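# Park the robot in the free bay between carton stacks

## Task

Drive into the empty bay between the two carton stacks by the wall and stop there. The whole robot must sit inside the bay, with the arm folded in so nothing reaches beyond the base's outline. The robot's front must face squarely away from the wall, toward the room. Both stacks must stay intact and no carton may finish beyond its tape mark on the floor. The robot must not topple or be left leaning, or the task fails. The final state must hold on its own, not only because the robot is pressing something in place.

## Robot and tools

Robot: TidyBot++, a base 0.54 m long, 0.50 m wide and 0.38 m tall on four powered casters, carrying a seven-joint arm with a two-finger gripper. The shoulder is 0.12 m ahead of the base centre and 0.68 m above the floor. Cameras: base_camera (fixed on the base, looking forward and down) and wrist_camera (on the hand, looking where it points). When folded, as at the start, the hand points down, the wrist and hand reach up to 0.08 m beyond the base's front edge, and the elbow rises as high as 1.15 m.

Frames: the base frame has its origin on the floor below the base centre, x forward, y left, z up. hand_pose, the point between the finger pads, is expressed in it; its z axis runs out along the fingers and its y axis is the closing direction. The odometry frame is the base frame as it was when the scene began. base_odometry counts wheel rotation only, so wheel slip shows up as travel; it can drift a few centimetres and several degrees over many moves. Heading is in radians, left positive, between -3.142 and 3.142. base_tilt is in degrees, positive when leaning forward or right, with roughly 1 degree of fixed bias.

execute_actions: argument actions is a list holding zero or one action; an empty list only reports state and images. An action may contain base, joints, or both, plus optional speeds; its motions begin together. base holds exactly one relative move measured from where the base last reported itself: translate_m (metres, forward positive, -2 to 2), strafe_m (metres, left positive, -2 to 2) or rotate_rad (radians, counter-clockwise from above positive, -6.3 to 6.3). joints holds absolute target angles keyed by name: joint_1_rad (whole arm about vertical; positive is clockwise from above, opposite to rotate_rad), joint_2_rad shoulder -2.249 to 2.249, joint_3_rad, joint_4_rad elbow -2.579 to 2.579, joint_5_rad, joint_6_rad wrist -2.099 to 2.099, joint_7_rad, and gripper_pos 0 (open) to 1 (closed). Joints 1, 3, 5, 7 are unlimited but go the short way round, so turn them in steps smaller than half a turn. speeds caps top speed for that action: translate_m and strafe_m 0.05 to 0.5 m/s, rotate_rad 0.1 to 1.57 rad/s (defaults are the maxima). A base move that would need more than 8.667 s at its cap is rejected, as is any unknown key or out-of-range value, and then nothing moves. A motion left out of an action may keep pushing toward its earlier target without it being reported. cameras chooses which images return: omitted, null or ["all"] gives both, [] gives none.

wait: seconds from 0 to 10; commands nothing and returns the same report as an empty action. zoom_image: camera plus region [x0, y0, x1, y1] in pixels of that camera's most recent full image, at most 504 by 504. base_camera images are 644x364, wrist_camera 644x476. finished_scene: pass the scene number; it ends the scene irreversibly and says whether the goal was met. Once a result reports a stop, the remaining calls in that reply are skipped.

Result lines: base_status and joint_status say how each motion ended. done means target reached (for the base, wheels turned the commanded amount even if they slipped). off_target means it stopped short and may still push. contact_stop and time_out mean the old target was dropped and it holds where it stopped. A blocked base pushes hard until timing out and may still say done though well short; base contact_stop means something shoved it after it arrived, and the wheels keep resisting until the next base command. "joint command not followed" with a cause line means the self-collision check withheld the arm targets; nothing prevents the arm hitting the base. on_its_own lists uncommanded motion. motor_effort gives percent of maximum per motor, bracket is the peak. ARM HIT marks a hard hit of the arm on itself or the base. Torque faults (joints 1-4 over 104.5 N m, 5-7 over 51.3 N m) freeze the arm for 10 s; MOTOR HOT and OVER-TEMPERATURE FAULT lines report heating.

Arm geometry: upper arm 0.42 m, forearm 0.31 m, hand 0.31 m. With joint_1_rad 0, joint_3_rad 3.14, joint_5_rad 0, segment lean from vertical is joint_2, joint_2 minus joint_4, and that minus joint_6. Joint friction leaves errors of a centimetre or two.

For this parking job, keep the arm folded so it stays within the base footprint, and use the cameras and zoom_image to find the bay and tape lines. Drive slowly near the stacks; a blocked base pushes hard, so never drive into cartons, and keep the arm from catching anything high, which can tip the robot. Check base_tilt before finishing. Avoid collisions, shoving, dropping things, and knocking cartons over.

Each tool is called after "Request:" as name([rows], argument=value, ...), one row to a line, values as JSON.

## Session

I'll start by checking the current state and camera images.

Request:
execute_actions(actions=[])

Scene clock: 0.00 s.
base_odometry: x=+0.000 y=+0.000 heading=+0.000 (m, m, rad; odometry frame)
base_tilt: forward=+0.1 right=+0.0 (deg)
base_status: not commanded
joint_positions: joint_1_rad=-0.010 joint_2_rad=-0.344 joint_3_rad=+3.127 joint_4_rad=-2.538 joint_5_rad=+0.026 joint_6_rad=-0.911 joint_7_rad=+1.527 gripper_pos=+0.000
joint_status: not commanded
motor_effort: joint_1_rad=+1 joint_2_rad=-2 joint_3_rad=+1 joint_4_rad=+16 joint_5_rad=+0 joint_6_rad=+1 joint_7_rad=-1 (%)
hand_pose: x=+0.2435 y=-0.0026 z=+0.5833 quat_wxyz=(+0.012, +1.000, -0.002, +0.018) (m; base frame)
pictures: base_camera, wrist_camera
Images, in order (width x height): base_camera 644x364, wrist_camera 644x476.

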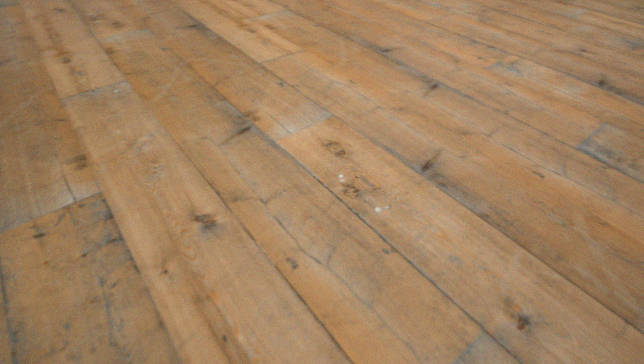

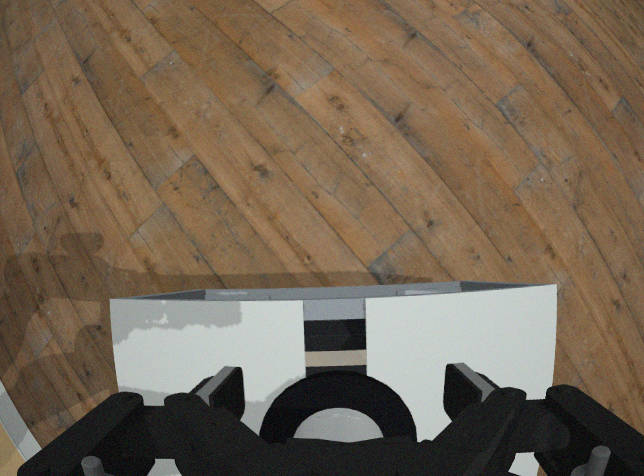

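Request:
execute_actions([
  {"joints": {"joint_6_rad": 0.45}},
], cameras=["wrist_camera"])

Scene clock: 3.70 s.
base_odometry: x=+0.000 y=+0.000 heading=+0.000 (m, m, rad; odometry frame)
base_tilt: forward=+0.0 right=+0.0 (deg)
base_status: not commanded
joint_positions: joint_1_rad=-0.010 joint_2_rad=-0.344 joint_3_rad=+3.127 joint_4_rad=-2.537 joint_5_rad=+0.026 joint_6_rad=+0.433 joint_7_rad=+1.527 gripper_pos=+0.000
joint_status: all done
motor_effort: joint_1_rad=+1(1) joint_2_rad=-6(6) joint_3_rad=+2(2) joint_4_rad=+19(19) joint_5_rad=+1(0) joint_6_rad=+9(9) joint_7_rad=-1(0) (%)
hand_pose: x=+0.5378 y=+0.0154 z=+0.8361 quat_wxyz=(-0.016, +0.771, +0.006, +0.637) (m; base frame)
pictures: wrist_camera
camera_calibration (this result's frames):
wrist_camera: T_world_to_cam=[[0.0725361, -0.997009, -0.0266778, 0.00636252], [-0.153484, 0.0152711, -0.988033, 0.969051], [0.985485, 0.0757627, -0.151917, -0.270284], [0, 0, 0, 1]] pos_world=[0.414633, 0.0120224, 0.916564]
Images, in order (width x height): wrist_camera 644x476.

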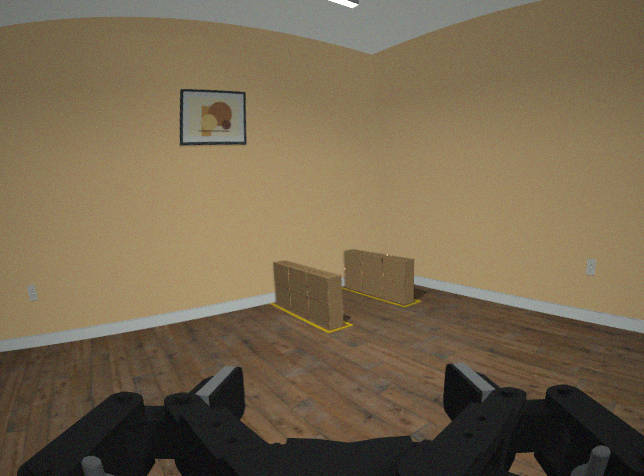

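Request:
zoom_image(camera="wrist_camera", region=[240, 230, 460, 350])

Region (240, 230, 460, 350) of wrist_camera's 644x476 image, scaled by 2.291; it fills the top 275 rows of this view, and the rest is white.

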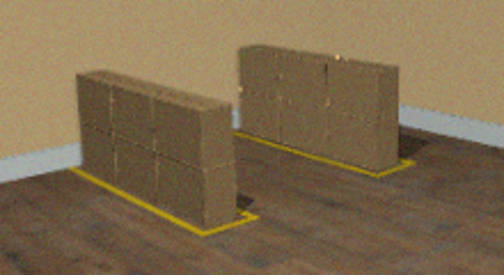

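Request:
execute_actions([
  {"base": {"rotate_rad": -0.26}, "joints": {"joint_6_rad": 0.2, "joint_1_rad": -0.35}},
], cameras=[])

Request:
execute_actions([
  {"base": {"translate_m": 1.9}},
])

Scene clock: 15.00 s.
base_odometry: x=+0.000 y=+0.000 heading=-0.260 (m, m, rad; odometry frame)
base_tilt: forward=+0.1 right=+0.0 (deg)
base_status: done
joint_positions: joint_1_rad=-0.341 joint_2_rad=-0.344 joint_3_rad=+3.127 joint_4_rad=-2.537 joint_5_rad=+0.026 joint_6_rad=+0.240 joint_7_rad=+1.527 gripper_pos=+0.000
joint_status: all done
motor_effort: joint_1_rad=+1(1) joint_2_rad=-6(6) joint_3_rad=+2(2) joint_4_rad=+19(19) joint_5_rad=+0(1) joint_6_rad=+9(9) joint_7_rad=-1(1) (%)
hand_pose: x=+0.4949 y=+0.1430 z=+0.7784 quat_wxyz=(-0.104, +0.816, +0.142, +0.550) (m; base frame)
pictures: none
No camera images: the call's "cameras" was empty. Leave "cameras" out to get every camera's image.

Scene clock: 20.17 s.
base_odometry: x=+1.836 y=-0.490 heading=-0.261 (m, m, rad; odometry frame)
base_tilt: forward=+0.1 right=+0.0 (deg)
base_status: done
joint_positions: joint_1_rad=-0.341 joint_2_rad=-0.344 joint_3_rad=+3.127 joint_4_rad=-2.537 joint_5_rad=+0.026 joint_6_rad=+0.239 joint_7_rad=+1.527 gripper_pos=+0.000
joint_status: not commanded
motor_effort: joint_1_rad=+1(1) joint_2_rad=-6(8) joint_3_rad=+2(2) joint_4_rad=+19(19) joint_5_rad=+0(0) joint_6_rad=+9(9) joint_7_rad=-1(1) (%)
hand_pose: x=+0.4949 y=+0.1430 z=+0.7781 quat_wxyz=(-0.104, +0.817, +0.142, +0.550) (m; base frame)
pictures: base_camera, wrist_camera
camera_calibration (this result's frames):
wrist_camera: T_world_to_cam=[[0.382318, -0.923469, -0.0322287, -0.0243169], [-0.325547, -0.101971, -0.940011, 0.967829], [0.864785, 0.369875, -0.339618, -0.0826491], [0, 0, 0, 1]] pos_world=[0.395844, 0.106804, 0.880917]
Images, in order (width x height): base_camera 644x364, wrist_camera 644x476.

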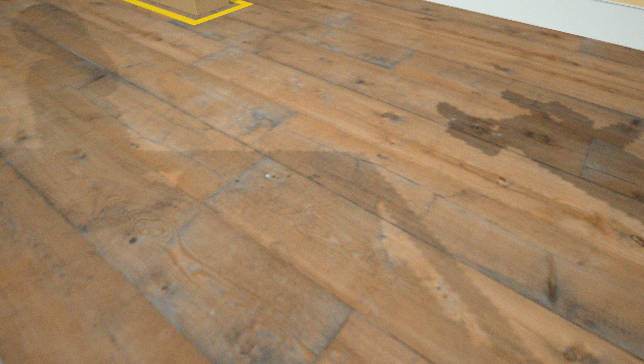

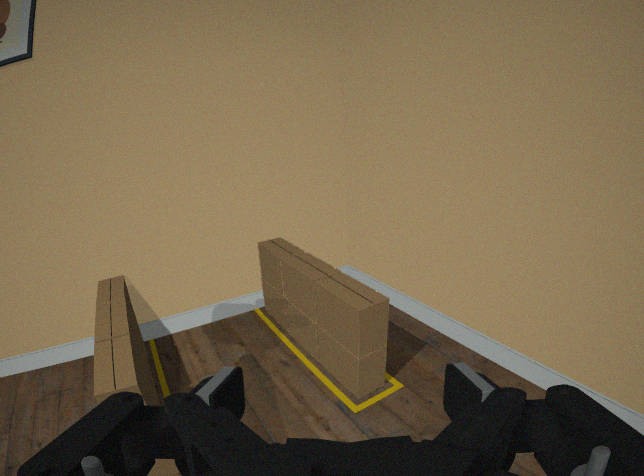

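Request:
zoom_image(camera="wrist_camera", region=[80, 230, 420, 430])

Request:
zoom_image(camera="base_camera", region=[100, 0, 300, 60])

Region (80, 230, 420, 430) of wrist_camera's 644x476 image, scaled by 1.482; it fills the top 296 rows of this view, and the rest is white.

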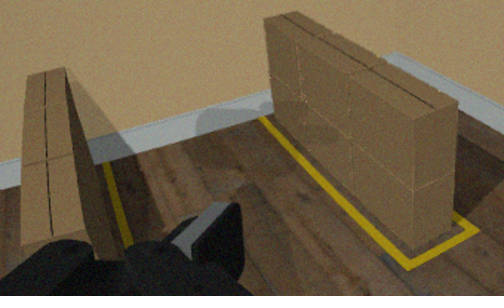

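Region (100, 0, 300, 60) of base_camera's 644x364 image, scaled by 2.520; it fills the top 151 rows of this view, and the rest is white.

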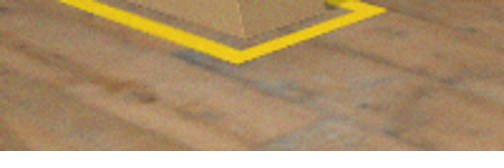

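Request:
execute_actions([
  {"base": {"translate_m": 0.615}, "joints": {"joint_1_rad": -3.0, "joint_2_rad": -0.45, "joint_4_rad": -2.3, "joint_6_rad": -0.85}},
], cameras=[])

Request:
execute_actions([
  {"base": {"rotate_rad": -2.178}, "joints": {"joint_1_rad": -3.14}},
])

Scene clock: 38.23 s.
base_odometry: x=+2.430 y=-0.649 heading=-0.261 (m, m, rad; odometry frame)
base_tilt: forward=+0.1 right=+0.0 (deg)
base_status: done
joint_positions: joint_1_rad=-2.989 joint_2_rad=-0.435 joint_3_rad=+3.127 joint_4_rad=-2.313 joint_5_rad=+0.026 joint_6_rad=-0.809 joint_7_rad=+1.527 gripper_pos=+0.000
joint_status: all done
motor_effort: joint_1_rad=+1(0) joint_2_rad=-3(6) joint_3_rad=+2(0) joint_4_rad=+18(20) joint_5_rad=+0(1) joint_6_rad=+4(9) joint_7_rad=-1(0) (%)
hand_pose: x=-0.1369 y=+0.0404 z=+0.6887 quat_wxyz=(-0.225, +0.082, +0.971, +0.025) (m; base frame)
pictures: none
No camera images: the call's "cameras" was empty. Leave "cameras" out to get every camera's image.

Scene clock: 40.90 s.
base_odometry: x=+2.430 y=-0.649 heading=-2.439 (m, m, rad; odometry frame)
base_tilt: forward=+0.1 right=+0.0 (deg)
base_status: done
joint_positions: joint_1_rad=-3.131 joint_2_rad=-0.440 joint_3_rad=+3.127 joint_4_rad=-2.312 joint_5_rad=+0.026 joint_6_rad=-0.809 joint_7_rad=+1.527 gripper_pos=+0.000
joint_status: all done
motor_effort: joint_1_rad=+1(2) joint_2_rad=-2(3) joint_3_rad=+1(2) joint_4_rad=+19(19) joint_5_rad=+0(1) joint_6_rad=+4(4) joint_7_rad=+0(0) (%)
hand_pose: x=-0.1403 y=+0.0037 z=+0.6903 quat_wxyz=(-0.228, +0.012, +0.973, +0.009) (m; base frame)
pictures: base_camera, wrist_camera
camera_calibration (this result's frames):
wrist_camera: T_world_to_cam=[[0.0109209, 0.999551, -0.0278988, 0.0247987], [0.878846, -0.0229034, -0.476556, 0.513023], [-0.476981, -0.0193143, -0.878701, 0.673638], [0, 0, 0, 1]] pos_world=[-0.129826, -0.0000268172, 0.837103]
Images, in order (width x height): base_camera 644x364, wrist_camera 644x476.

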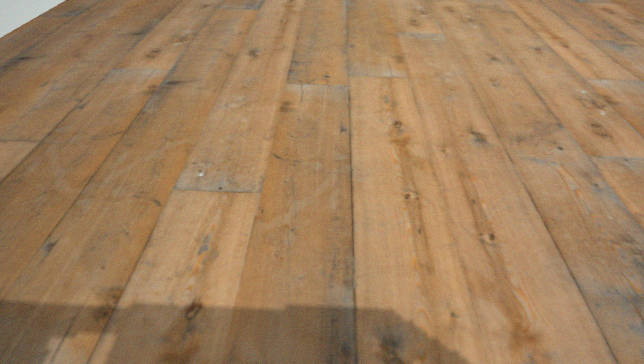

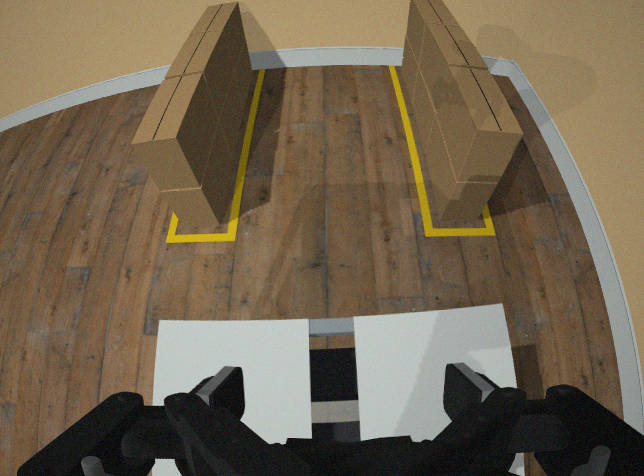

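Request:
zoom_image(camera="wrist_camera", region=[130, 40, 530, 340])

Request:
zoom_image(camera="base_camera", region=[140, 0, 644, 364])

Region (130, 40, 530, 340) of wrist_camera's 644x476 image, scaled by 1.260; it fills the top 378 rows of this view, and the rest is white.

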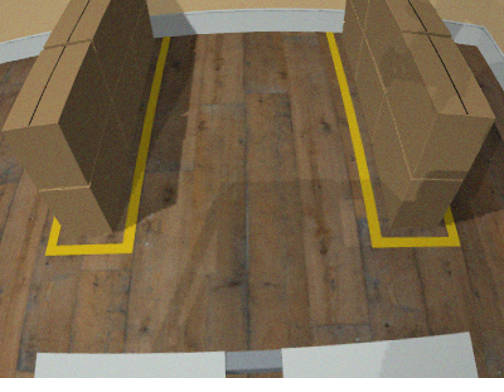

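Region (140, 0, 644, 364) of base_camera's 644x364 image, scaled by 1.000.

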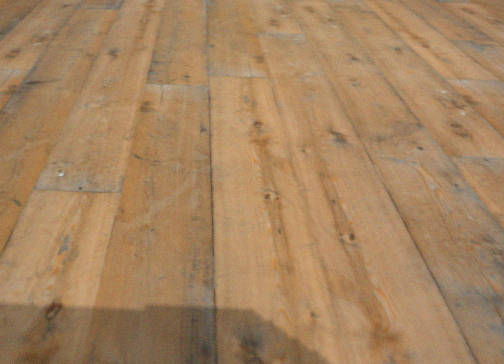

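Request:
execute_actions([
  {"base": {"rotate_rad": -0.031}},
], cameras=[])

Request:
execute_actions([
  {"base": {"translate_m": -0.42}},
])

Scene clock: 53.40 s.
base_odometry: x=+2.430 y=-0.649 heading=-2.470 (m, m, rad; odometry frame)
base_tilt: forward=+0.1 right=+0.0 (deg)
base_status: done
joint_positions: joint_1_rad=-3.131 joint_2_rad=-0.440 joint_3_rad=+3.127 joint_4_rad=-2.312 joint_5_rad=+0.026 joint_6_rad=-0.809 joint_7_rad=+1.527 gripper_pos=+0.000
joint_status: not commanded
motor_effort: joint_1_rad=+1(2) joint_2_rad=-2(2) joint_3_rad=+2(2) joint_4_rad=+19(19) joint_5_rad=+1(0) joint_6_rad=+4(5) joint_7_rad=-1(0) (%)
hand_pose: x=-0.1403 y=+0.0037 z=+0.6903 quat_wxyz=(-0.228, +0.012, +0.973, +0.009) (m; base frame)
pictures: none
No camera images: the call's "cameras" was empty. Leave "cameras" out to get every camera's image.

Scene clock: 55.60 s.
base_odometry: x=+2.759 y=-0.388 heading=-2.470 (m, m, rad; odometry frame)
base_tilt: forward=+0.0 right=+0.0 (deg)
base_status: done
joint_positions: joint_1_rad=-3.131 joint_2_rad=-0.443 joint_3_rad=+3.127 joint_4_rad=-2.307 joint_5_rad=+0.026 joint_6_rad=-0.812 joint_7_rad=+1.527 gripper_pos=+0.000
joint_status: not commanded
motor_effort: joint_1_rad=+1(1) joint_2_rad=-2(5) joint_3_rad=+2(2) joint_4_rad=+18(19) joint_5_rad=+0(1) joint_6_rad=+4(5) joint_7_rad=-1(1) (%)
hand_pose: x=-0.1412 y=+0.0037 z=+0.6928 quat_wxyz=(-0.231, +0.012, +0.973, +0.009) (m; base frame)
pictures: base_camera, wrist_camera
camera_calibration (this result's frames):
wrist_camera: T_world_to_cam=[[0.0108111, 0.999552, -0.0279007, 0.0248703], [0.876452, -0.0229043, -0.480945, 0.517714], [-0.481368, -0.0192541, -0.876307, 0.673164], [0, 0, 0, 1]] pos_world=[-0.12998, -0.0000401606, 0.839584]
Images, in order (width x height): base_camera 644x364, wrist_camera 644x476.

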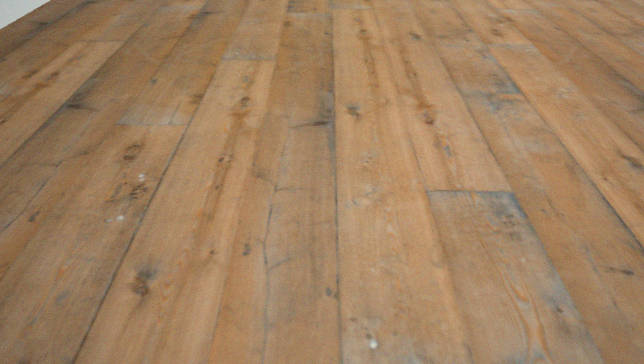

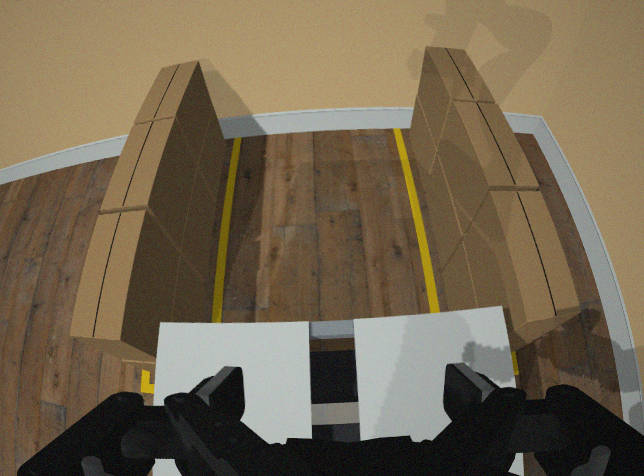

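Request:
zoom_image(camera="wrist_camera", region=[60, 100, 340, 380])

Request:
zoom_image(camera="wrist_camera", region=[320, 100, 600, 380])

Region (60, 100, 340, 380) of wrist_camera's 644x476 image, scaled by 1.800.

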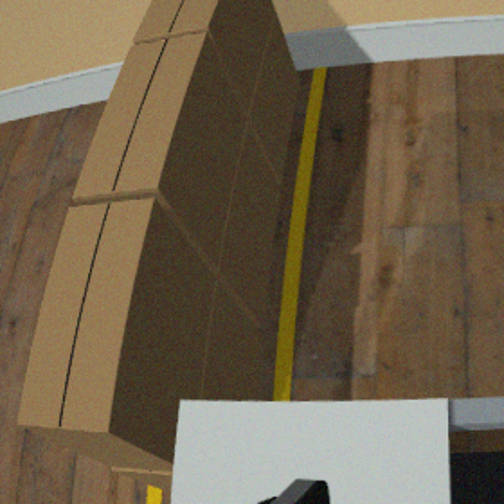

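Region (320, 100, 600, 380) of wrist_camera's 644x476 image, scaled by 1.800.

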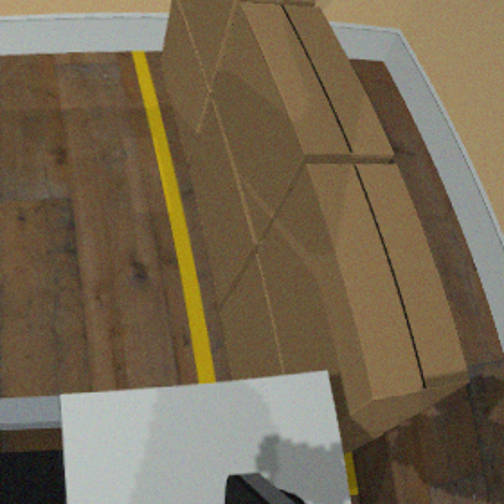

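Request:
execute_actions([
  {"base": {"strafe_m": -0.014}},
], cameras=[])

Request:
execute_actions([
  {"base": {"translate_m": -0.65}, "joints": {"joint_2_rad": -0.08, "joint_4_rad": -2.3, "joint_6_rad": -0.85}},
])

Scene clock: 65.03 s.
base_odometry: x=+2.751 y=-0.377 heading=-2.470 (m, m, rad; odometry frame)
base_tilt: forward=+0.1 right=+0.0 (deg)
base_status: done
joint_positions: joint_1_rad=-3.131 joint_2_rad=-0.443 joint_3_rad=+3.127 joint_4_rad=-2.307 joint_5_rad=+0.026 joint_6_rad=-0.812 joint_7_rad=+1.527 gripper_pos=+0.000
joint_status: not commanded
motor_effort: joint_1_rad=+1(1) joint_2_rad=-3(4) joint_3_rad=+1(3) joint_4_rad=+18(19) joint_5_rad=+0(1) joint_6_rad=+4(5) joint_7_rad=-1(1) (%)
hand_pose: x=-0.1412 y=+0.0037 z=+0.6928 quat_wxyz=(-0.231, +0.012, +0.973, +0.009) (m; base frame)
pictures: none
No camera images: the call's "cameras" was empty. Leave "cameras" out to get every camera's image.

Scene clock: 67.70 s.
base_odometry: x=+3.259 y=+0.028 heading=-2.470 (m, m, rad; odometry frame)
base_tilt: forward=+0.0 right=+0.0 (deg)
base_status: done
joint_positions: joint_1_rad=-3.131 joint_2_rad=-0.084 joint_3_rad=+3.127 joint_4_rad=-2.305 joint_5_rad=+0.026 joint_6_rad=-0.812 joint_7_rad=+1.527 gripper_pos=+0.000
joint_status: all done
motor_effort: joint_1_rad=+1(1) joint_2_rad=-11(13) joint_3_rad=+2(2) joint_4_rad=+14(19) joint_5_rad=+0(1) joint_6_rad=+1(4) joint_7_rad=+0(0) (%)
hand_pose: x=-0.1297 y=+0.0036 z=+0.6014 quat_wxyz=(-0.054, +0.011, +0.998, +0.009) (m; base frame)
pictures: base_camera, wrist_camera
camera_calibration (this result's frames):
wrist_camera: T_world_to_cam=[[0.0204782, 0.999454, -0.0259369, 0.0224117], [0.989227, -0.0240161, -0.144405, 0.275882], [-0.144949, -0.0227003, -0.989179, 0.710116], [0, 0, 0, 1]] pos_world=[-0.170438, 0.000346041, 0.742852]
Images, in order (width x height): base_camera 644x364, wrist_camera 644x476.

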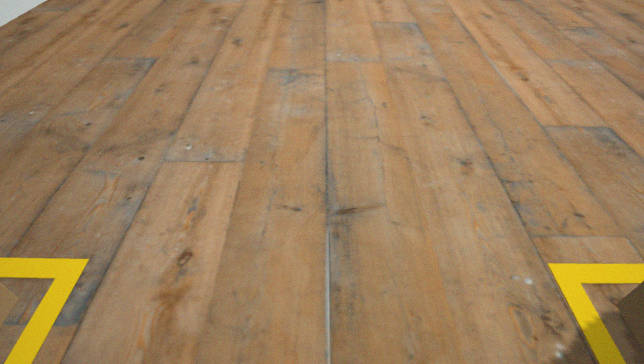

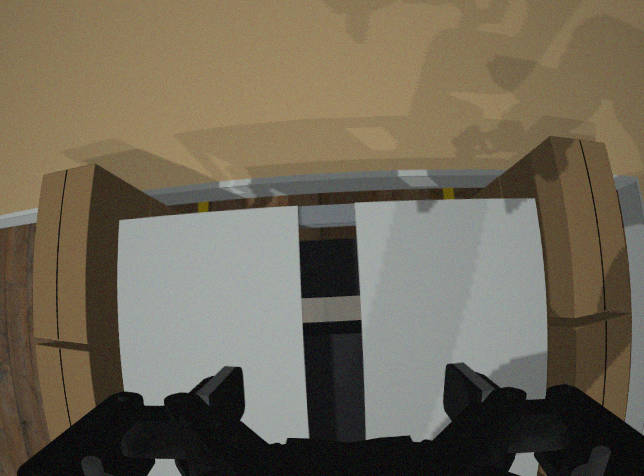

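Request:
zoom_image(camera="wrist_camera", region=[20, 130, 260, 410])

Request:
zoom_image(camera="wrist_camera", region=[404, 120, 644, 400])

Region (20, 130, 260, 410) of wrist_camera's 644x476 image, scaled by 1.800; it fills the left 432 columns of this view, and the rest is white.

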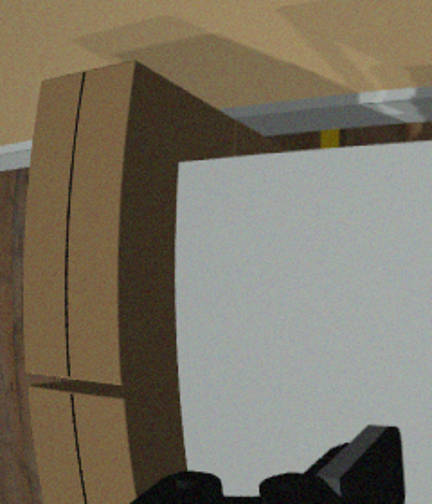

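Region (404, 120, 644, 400) of wrist_camera's 644x476 image, scaled by 1.800; it fills the left 432 columns of this view, and the rest is white.

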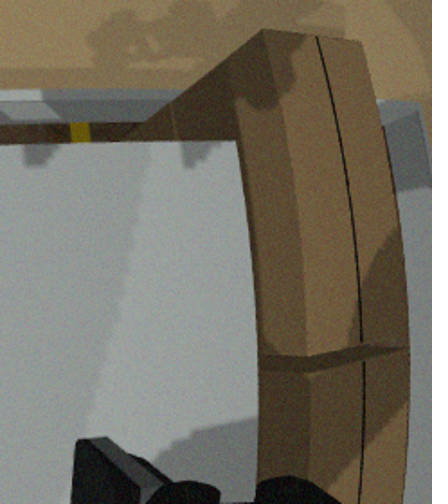

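Request:
finished_scene(scene=1)

The scene is finished: the task was done.


## Next scene

The same job, from a new start.

Request:
execute_actions([
  {"joints": {"joint_6_rad": 0.45}},
])

Scene clock: 1.57 s.
base_odometry: x=+0.000 y=+0.000 heading=+0.000 (m, m, rad; odometry frame)
base_tilt: forward=+0.0 right=+0.0 (deg)
base_status: not commanded
joint_positions: joint_1_rad=-0.007 joint_2_rad=-0.347 joint_3_rad=+3.122 joint_4_rad=-2.556 joint_5_rad=-0.011 joint_6_rad=+0.428 joint_7_rad=+1.577 gripper_pos=+0.000
joint_status: all done
motor_effort: joint_1_rad=+1(1) joint_2_rad=-6(6) joint_3_rad=+2(2) joint_4_rad=+19(19) joint_5_rad=+0(0) joint_6_rad=+9(9) joint_7_rad=+0(0) (%)
hand_pose: x=+0.5325 y=+0.0114 z=+0.8253 quat_wxyz=(-0.005, +0.777, +0.009, +0.629) (m; base frame)
pictures: base_camera, wrist_camera
camera_calibration (this result's frames):
wrist_camera: T_world_to_cam=[[0.0619841, -0.998056, -0.00653422, -0.00853746], [-0.173393, -0.00432082, -0.984843, 0.96584], [0.9829, 0.0621776, -0.173324, -0.247189], [0, 0, 0, 1]] pos_world=[0.410961, 0.011022, 0.908301]
Images, in order (width x height): base_camera 644x364, wrist_camera 644x476.

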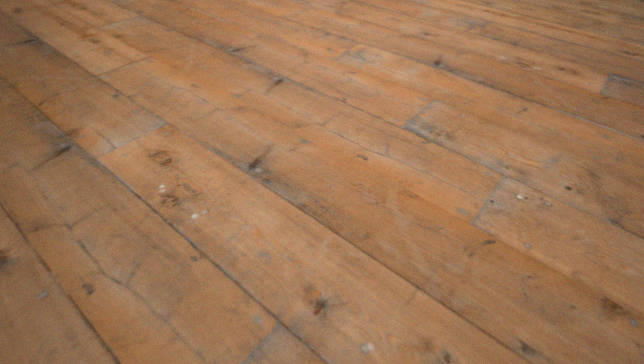

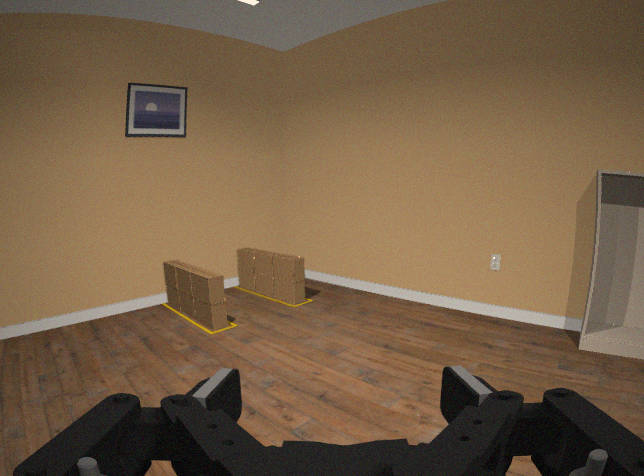

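Request:
zoom_image(camera="wrist_camera", region=[140, 230, 340, 350])

Region (140, 230, 340, 350) of wrist_camera's 644x476 image, scaled by 2.520; it fills the top 302 rows of this view, and the rest is white.

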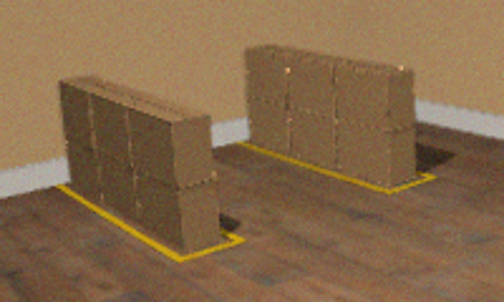

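Request:
zoom_image(camera="base_camera", region=[0, 0, 504, 364])

Region (0, 0, 504, 364) of base_camera's 644x364 image, scaled by 1.000.

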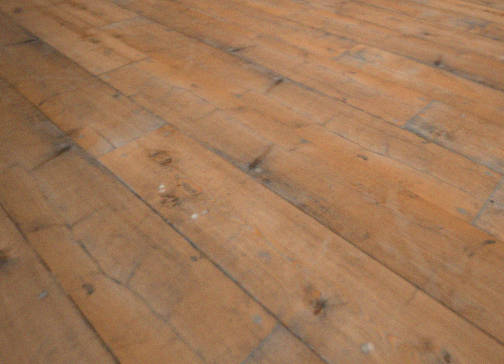

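Request:
execute_actions([
  {"base": {"translate_m": 2.0}, "joints": {"joint_1_rad": -3.0, "joint_2_rad": -0.45, "joint_4_rad": -2.3, "joint_6_rad": -0.8}},
], cameras=[])

Request:
execute_actions([
  {"base": {"rotate_rad": -2.27}, "joints": {"joint_1_rad": -3.14}},
])

Scene clock: 17.20 s.
base_odometry: x=+2.000 y=+0.001 heading=+0.000 (m, m, rad; odometry frame)
base_tilt: forward=+0.0 right=+0.0 (deg)
base_status: done
joint_positions: joint_1_rad=-2.990 joint_2_rad=-0.445 joint_3_rad=+3.122 joint_4_rad=-2.311 joint_5_rad=-0.011 joint_6_rad=-0.758 joint_7_rad=+1.577 gripper_pos=+0.000
joint_status: all done
motor_effort: joint_1_rad=+1(0) joint_2_rad=-2(6) joint_3_rad=+1(2) joint_4_rad=+19(19) joint_5_rad=+0(0) joint_6_rad=+5(8) joint_7_rad=-1(1) (%)
hand_pose: x=-0.1525 y=+0.0329 z=+0.6994 quat_wxyz=(-0.255, +0.064, +0.965, +0.018) (m; base frame)
pictures: none
No camera images: the call's "cameras" was empty. Leave "cameras" out to get every camera's image.

Scene clock: 19.93 s.
base_odometry: x=+2.000 y=+0.001 heading=-2.269 (m, m, rad; odometry frame)
base_tilt: forward=+0.1 right=+0.0 (deg)
base_status: done
joint_positions: joint_1_rad=-3.132 joint_2_rad=-0.445 joint_3_rad=+3.122 joint_4_rad=-2.311 joint_5_rad=-0.011 joint_6_rad=-0.758 joint_7_rad=+1.577 gripper_pos=+0.000
joint_status: all done
motor_effort: joint_1_rad=+1(2) joint_2_rad=-3(3) joint_3_rad=+2(2) joint_4_rad=+19(19) joint_5_rad=+0(0) joint_6_rad=+4(5) joint_7_rad=+0(1) (%)
hand_pose: x=-0.1545 y=-0.0059 z=+0.6995 quat_wxyz=(-0.256, -0.005, +0.967, -0.001) (m; base frame)
pictures: base_camera, wrist_camera
camera_calibration (this result's frames):
wrist_camera: T_world_to_cam=[[-0.0298935, 0.998867, -0.0370314, 0.0349176], [0.850794, 0.00598128, -0.525465, 0.559678], [-0.524648, -0.0472141, -0.850009, 0.647147], [0, 0, 0, 1]] pos_world=[-0.135602, -0.00767115, 0.845465]
Images, in order (width x height): base_camera 644x364, wrist_camera 644x476.

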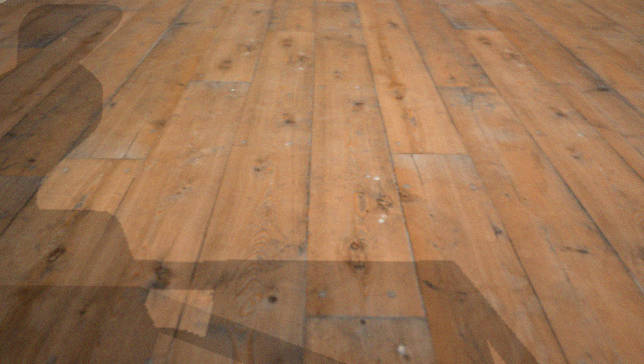

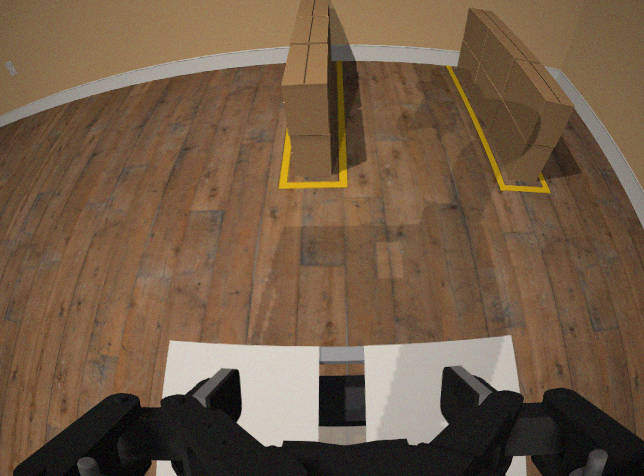

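Request:
zoom_image(camera="wrist_camera", region=[260, 40, 580, 220])

Request:
zoom_image(camera="wrist_camera", region=[140, 310, 540, 380])

Region (260, 40, 580, 220) of wrist_camera's 644x476 image, scaled by 1.575; it fills the top 284 rows of this view, and the rest is white.

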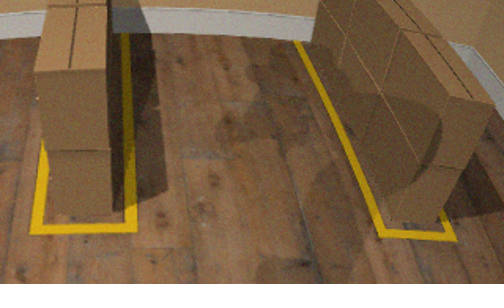

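Region (140, 310, 540, 380) of wrist_camera's 644x476 image, scaled by 1.260; it fills the top 88 rows of this view, and the rest is white.

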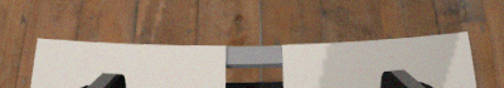

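Request:
execute_actions([
  {"base": {"strafe_m": 0.29}},
])

Scene clock: 29.53 s.
base_odometry: x=+2.222 y=-0.186 heading=-2.270 (m, m, rad; odometry frame)
base_tilt: forward=+0.0 right=+0.0 (deg)
base_status: done
joint_positions: joint_1_rad=-3.132 joint_2_rad=-0.445 joint_3_rad=+3.122 joint_4_rad=-2.311 joint_5_rad=-0.011 joint_6_rad=-0.758 joint_7_rad=+1.577 gripper_pos=+0.000
joint_status: not commanded
motor_effort: joint_1_rad=+1(1) joint_2_rad=-3(3) joint_3_rad=+2(3) joint_4_rad=+19(19) joint_5_rad=+0(1) joint_6_rad=+5(5) joint_7_rad=+0(0) (%)
hand_pose: x=-0.1545 y=-0.0059 z=+0.6995 quat_wxyz=(-0.256, -0.005, +0.967, -0.001) (m; base frame)
pictures: base_camera, wrist_camera
camera_calibration (this result's frames):
wrist_camera: T_world_to_cam=[[-0.029894, 0.998867, -0.0370313, 0.0349175], [0.850794, 0.0059818, -0.525465, 0.559678], [-0.524648, -0.0472142, -0.850009, 0.647147], [0, 0, 0, 1]] pos_world=[-0.135602, -0.00767126, 0.845465]
Images, in order (width x height): base_camera 644x364, wrist_camera 644x476.

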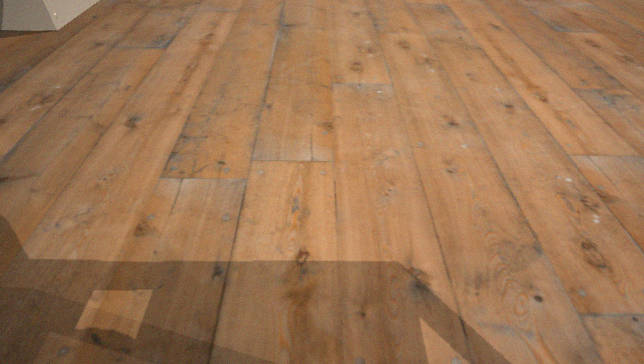

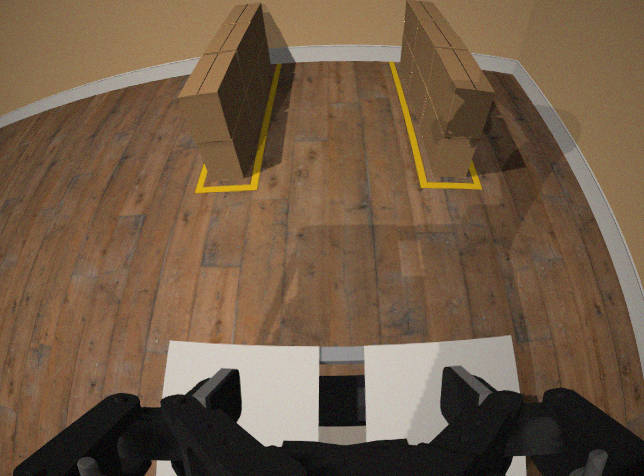

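Request:
zoom_image(camera="wrist_camera", region=[180, 40, 500, 220])

Request:
zoom_image(camera="base_camera", region=[100, 0, 604, 364])

Region (180, 40, 500, 220) of wrist_camera's 644x476 image, scaled by 1.575; it fills the top 284 rows of this view, and the rest is white.

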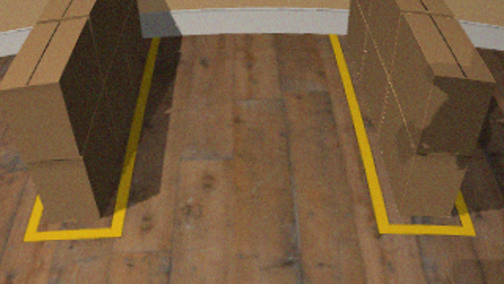

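Region (100, 0, 604, 364) of base_camera's 644x364 image, scaled by 1.000.

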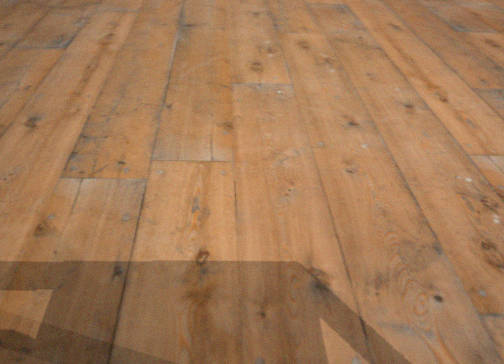

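Request:
execute_actions([
  {"base": {"translate_m": -0.69}},
])

Scene clock: 38.60 s.
base_odometry: x=+2.667 y=+0.342 heading=-2.270 (m, m, rad; odometry frame)
base_tilt: forward=+0.0 right=+0.0 (deg)
base_status: done
joint_positions: joint_1_rad=-3.132 joint_2_rad=-0.446 joint_3_rad=+3.122 joint_4_rad=-2.308 joint_5_rad=-0.011 joint_6_rad=-0.759 joint_7_rad=+1.577 gripper_pos=+0.000
joint_status: not commanded
motor_effort: joint_1_rad=+1(1) joint_2_rad=-2(4) joint_3_rad=+2(2) joint_4_rad=+19(20) joint_5_rad=+0(0) joint_6_rad=+4(5) joint_7_rad=-1(0) (%)
hand_pose: x=-0.1554 y=-0.0059 z=+0.7012 quat_wxyz=(-0.258, -0.005, +0.966, -0.001) (m; base frame)
pictures: base_camera, wrist_camera
camera_calibration (this result's frames):
wrist_camera: T_world_to_cam=[[-0.0300682, 0.998866, -0.0369234, 0.0348731], [0.848732, 0.00600202, -0.528789, 0.563454], [-0.527967, -0.0472378, -0.84795, 0.646184], [0, 0, 0, 1]] pos_world=[-0.136009, -0.00769113, 0.847168]
Images, in order (width x height): base_camera 644x364, wrist_camera 644x476.

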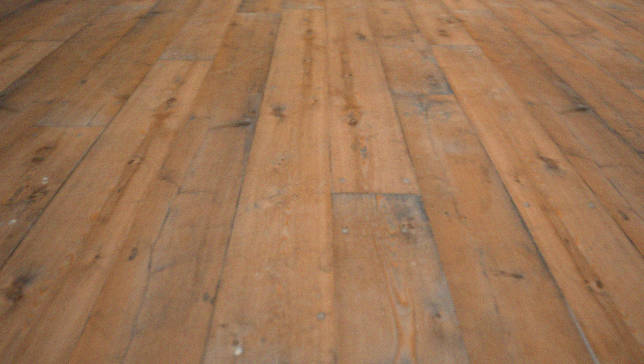

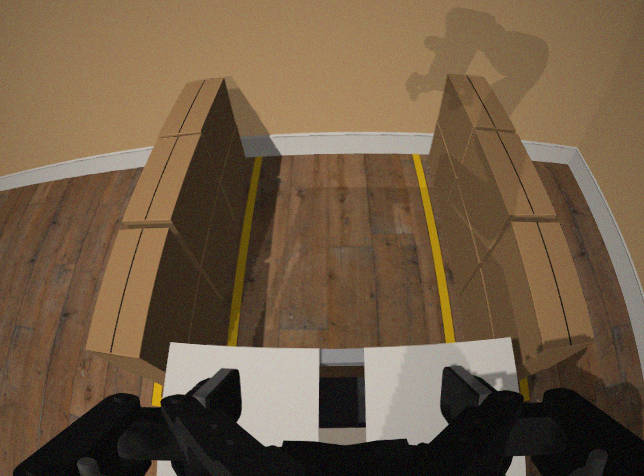

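Request:
zoom_image(camera="wrist_camera", region=[80, 120, 360, 400])

Request:
zoom_image(camera="wrist_camera", region=[330, 120, 610, 400])

Region (80, 120, 360, 400) of wrist_camera's 644x476 image, scaled by 1.800.

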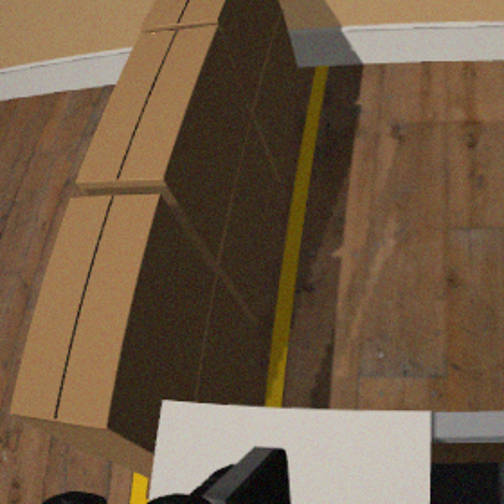

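Region (330, 120, 610, 400) of wrist_camera's 644x476 image, scaled by 1.800.

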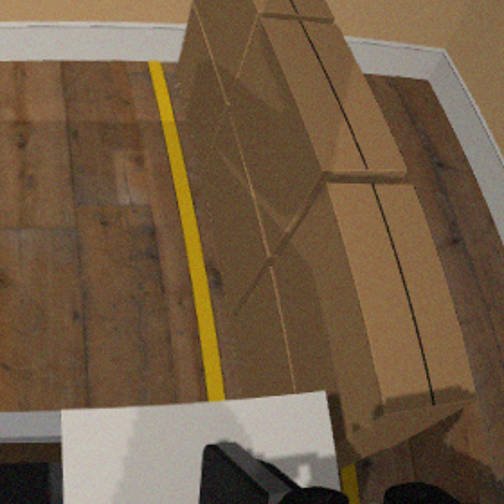

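Request:
execute_actions([
  {"base": {"translate_m": -0.65}, "joints": {"joint_2_rad": -0.08, "joint_4_rad": -2.3, "joint_6_rad": -0.85}},
])

Scene clock: 46.60 s.
base_odometry: x=+3.086 y=+0.839 heading=-2.270 (m, m, rad; odometry frame)
base_tilt: forward=+0.1 right=+0.0 (deg)
base_status: done
joint_positions: joint_1_rad=-3.132 joint_2_rad=-0.083 joint_3_rad=+3.122 joint_4_rad=-2.305 joint_5_rad=-0.011 joint_6_rad=-0.805 joint_7_rad=+1.577 gripper_pos=+0.000
joint_status: all done
motor_effort: joint_1_rad=+1(1) joint_2_rad=-11(13) joint_3_rad=+1(2) joint_4_rad=+14(19) joint_5_rad=+0(0) joint_6_rad=+1(5) joint_7_rad=-1(1) (%)
hand_pose: x=-0.1318 y=-0.0060 z=+0.6014 quat_wxyz=(-0.058, -0.005, +0.998, -0.003) (m; base frame)
pictures: base_camera, wrist_camera
camera_calibration (this result's frames):
wrist_camera: T_world_to_cam=[[-0.0125661, 0.998712, -0.0491497, 0.0416504], [0.988592, 0.00503071, -0.150531, 0.281557], [-0.15009, -0.0504806, -0.987383, 0.707676], [0, 0, 0, 1]] pos_world=[-0.171607, -0.00728932, 0.743177]
Images, in order (width x height): base_camera 644x364, wrist_camera 644x476.

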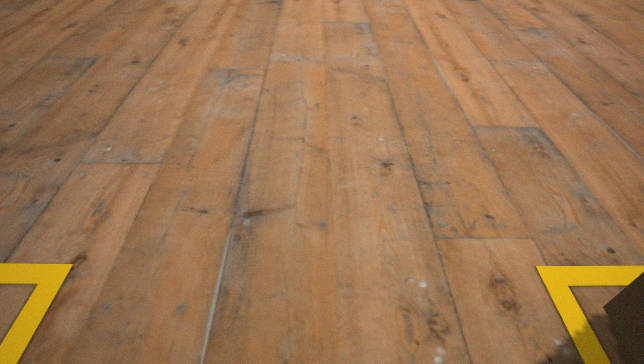

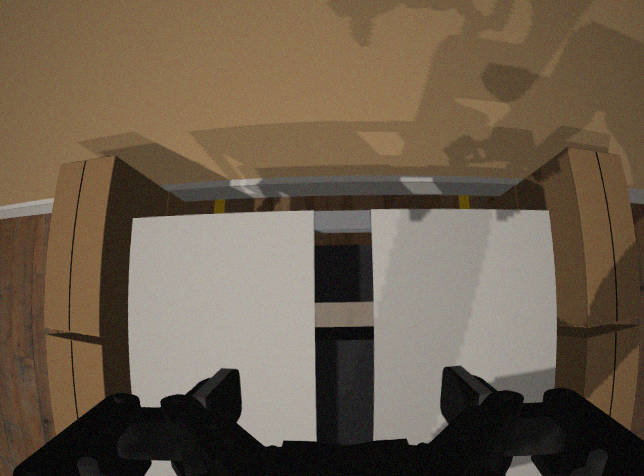

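Request:
zoom_image(camera="wrist_camera", region=[90, 140, 594, 260])

Request:
zoom_image(camera="base_camera", region=[100, 0, 604, 364])

Region (90, 140, 594, 260) of wrist_camera's 644x476 image, scaled by 1.000; it fills the top 120 rows of this view, and the rest is white.

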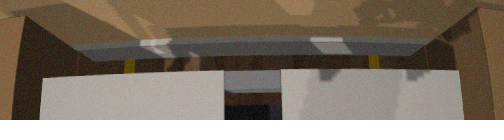

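Region (100, 0, 604, 364) of base_camera's 644x364 image, scaled by 1.000.

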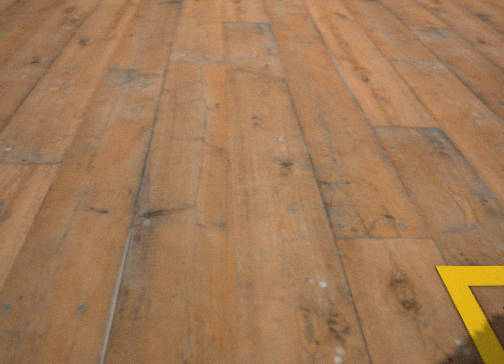

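Request:
execute_actions([
  {"base": {"rotate_rad": 0.016}},
], cameras=[])

Request:
execute_actions([
  {"base": {"strafe_m": 0.009}},
])

Scene clock: 56.57 s.
base_odometry: x=+3.086 y=+0.839 heading=-2.255 (m, m, rad; odometry frame)
base_tilt: forward=+0.0 right=+0.0 (deg)
base_status: done
joint_positions: joint_1_rad=-3.132 joint_2_rad=-0.083 joint_3_rad=+3.122 joint_4_rad=-2.305 joint_5_rad=-0.011 joint_6_rad=-0.805 joint_7_rad=+1.577 gripper_pos=+0.000
joint_status: not commanded
motor_effort: joint_1_rad=+1(1) joint_2_rad=-11(12) joint_3_rad=+1(2) joint_4_rad=+14(15) joint_5_rad=+0(1) joint_6_rad=+1(1) joint_7_rad=+0(1) (%)
hand_pose: x=-0.1318 y=-0.0060 z=+0.6014 quat_wxyz=(-0.058, -0.005, +0.998, -0.003) (m; base frame)
pictures: none
No camera images: the call's "cameras" was empty. Leave "cameras" out to get every camera's image.

Scene clock: 57.17 s.
base_odometry: x=+3.093 y=+0.834 heading=-2.255 (m, m, rad; odometry frame)
base_tilt: forward=+0.0 right=+0.0 (deg)
base_status: done
joint_positions: joint_1_rad=-3.132 joint_2_rad=-0.083 joint_3_rad=+3.122 joint_4_rad=-2.305 joint_5_rad=-0.011 joint_6_rad=-0.805 joint_7_rad=+1.577 gripper_pos=+0.000
joint_status: not commanded
motor_effort: joint_1_rad=+1(0) joint_2_rad=-11(12) joint_3_rad=+1(0) joint_4_rad=+14(15) joint_5_rad=+0(1) joint_6_rad=+1(1) joint_7_rad=+0(1) (%)
hand_pose: x=-0.1317 y=-0.0061 z=+0.6014 quat_wxyz=(-0.058, -0.005, +0.998, -0.003) (m; base frame)
pictures: base_camera, wrist_camera
camera_calibration (this result's frames):
wrist_camera: T_world_to_cam=[[-0.0130727, 0.998706, -0.0491525, 0.041716], [0.988635, 0.00554688, -0.150235, 0.281292], [-0.149768, -0.0505579, -0.987428, 0.707743], [0, 0, 0, 1]] pos_world=[-0.171553, -0.00744035, 0.743155]
Images, in order (width x height): base_camera 644x364, wrist_camera 644x476.

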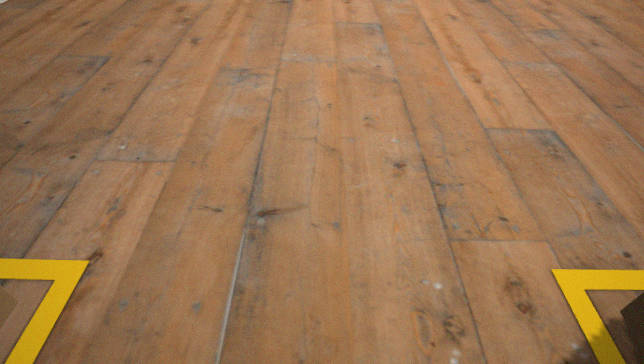

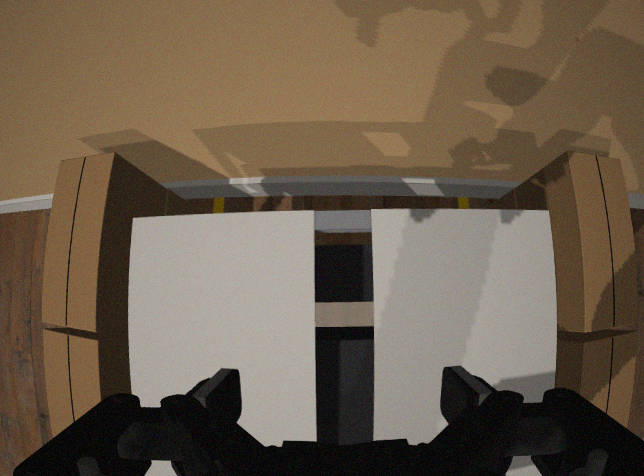

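Request:
finished_scene(scene=2)

The scene is finished: the task was done.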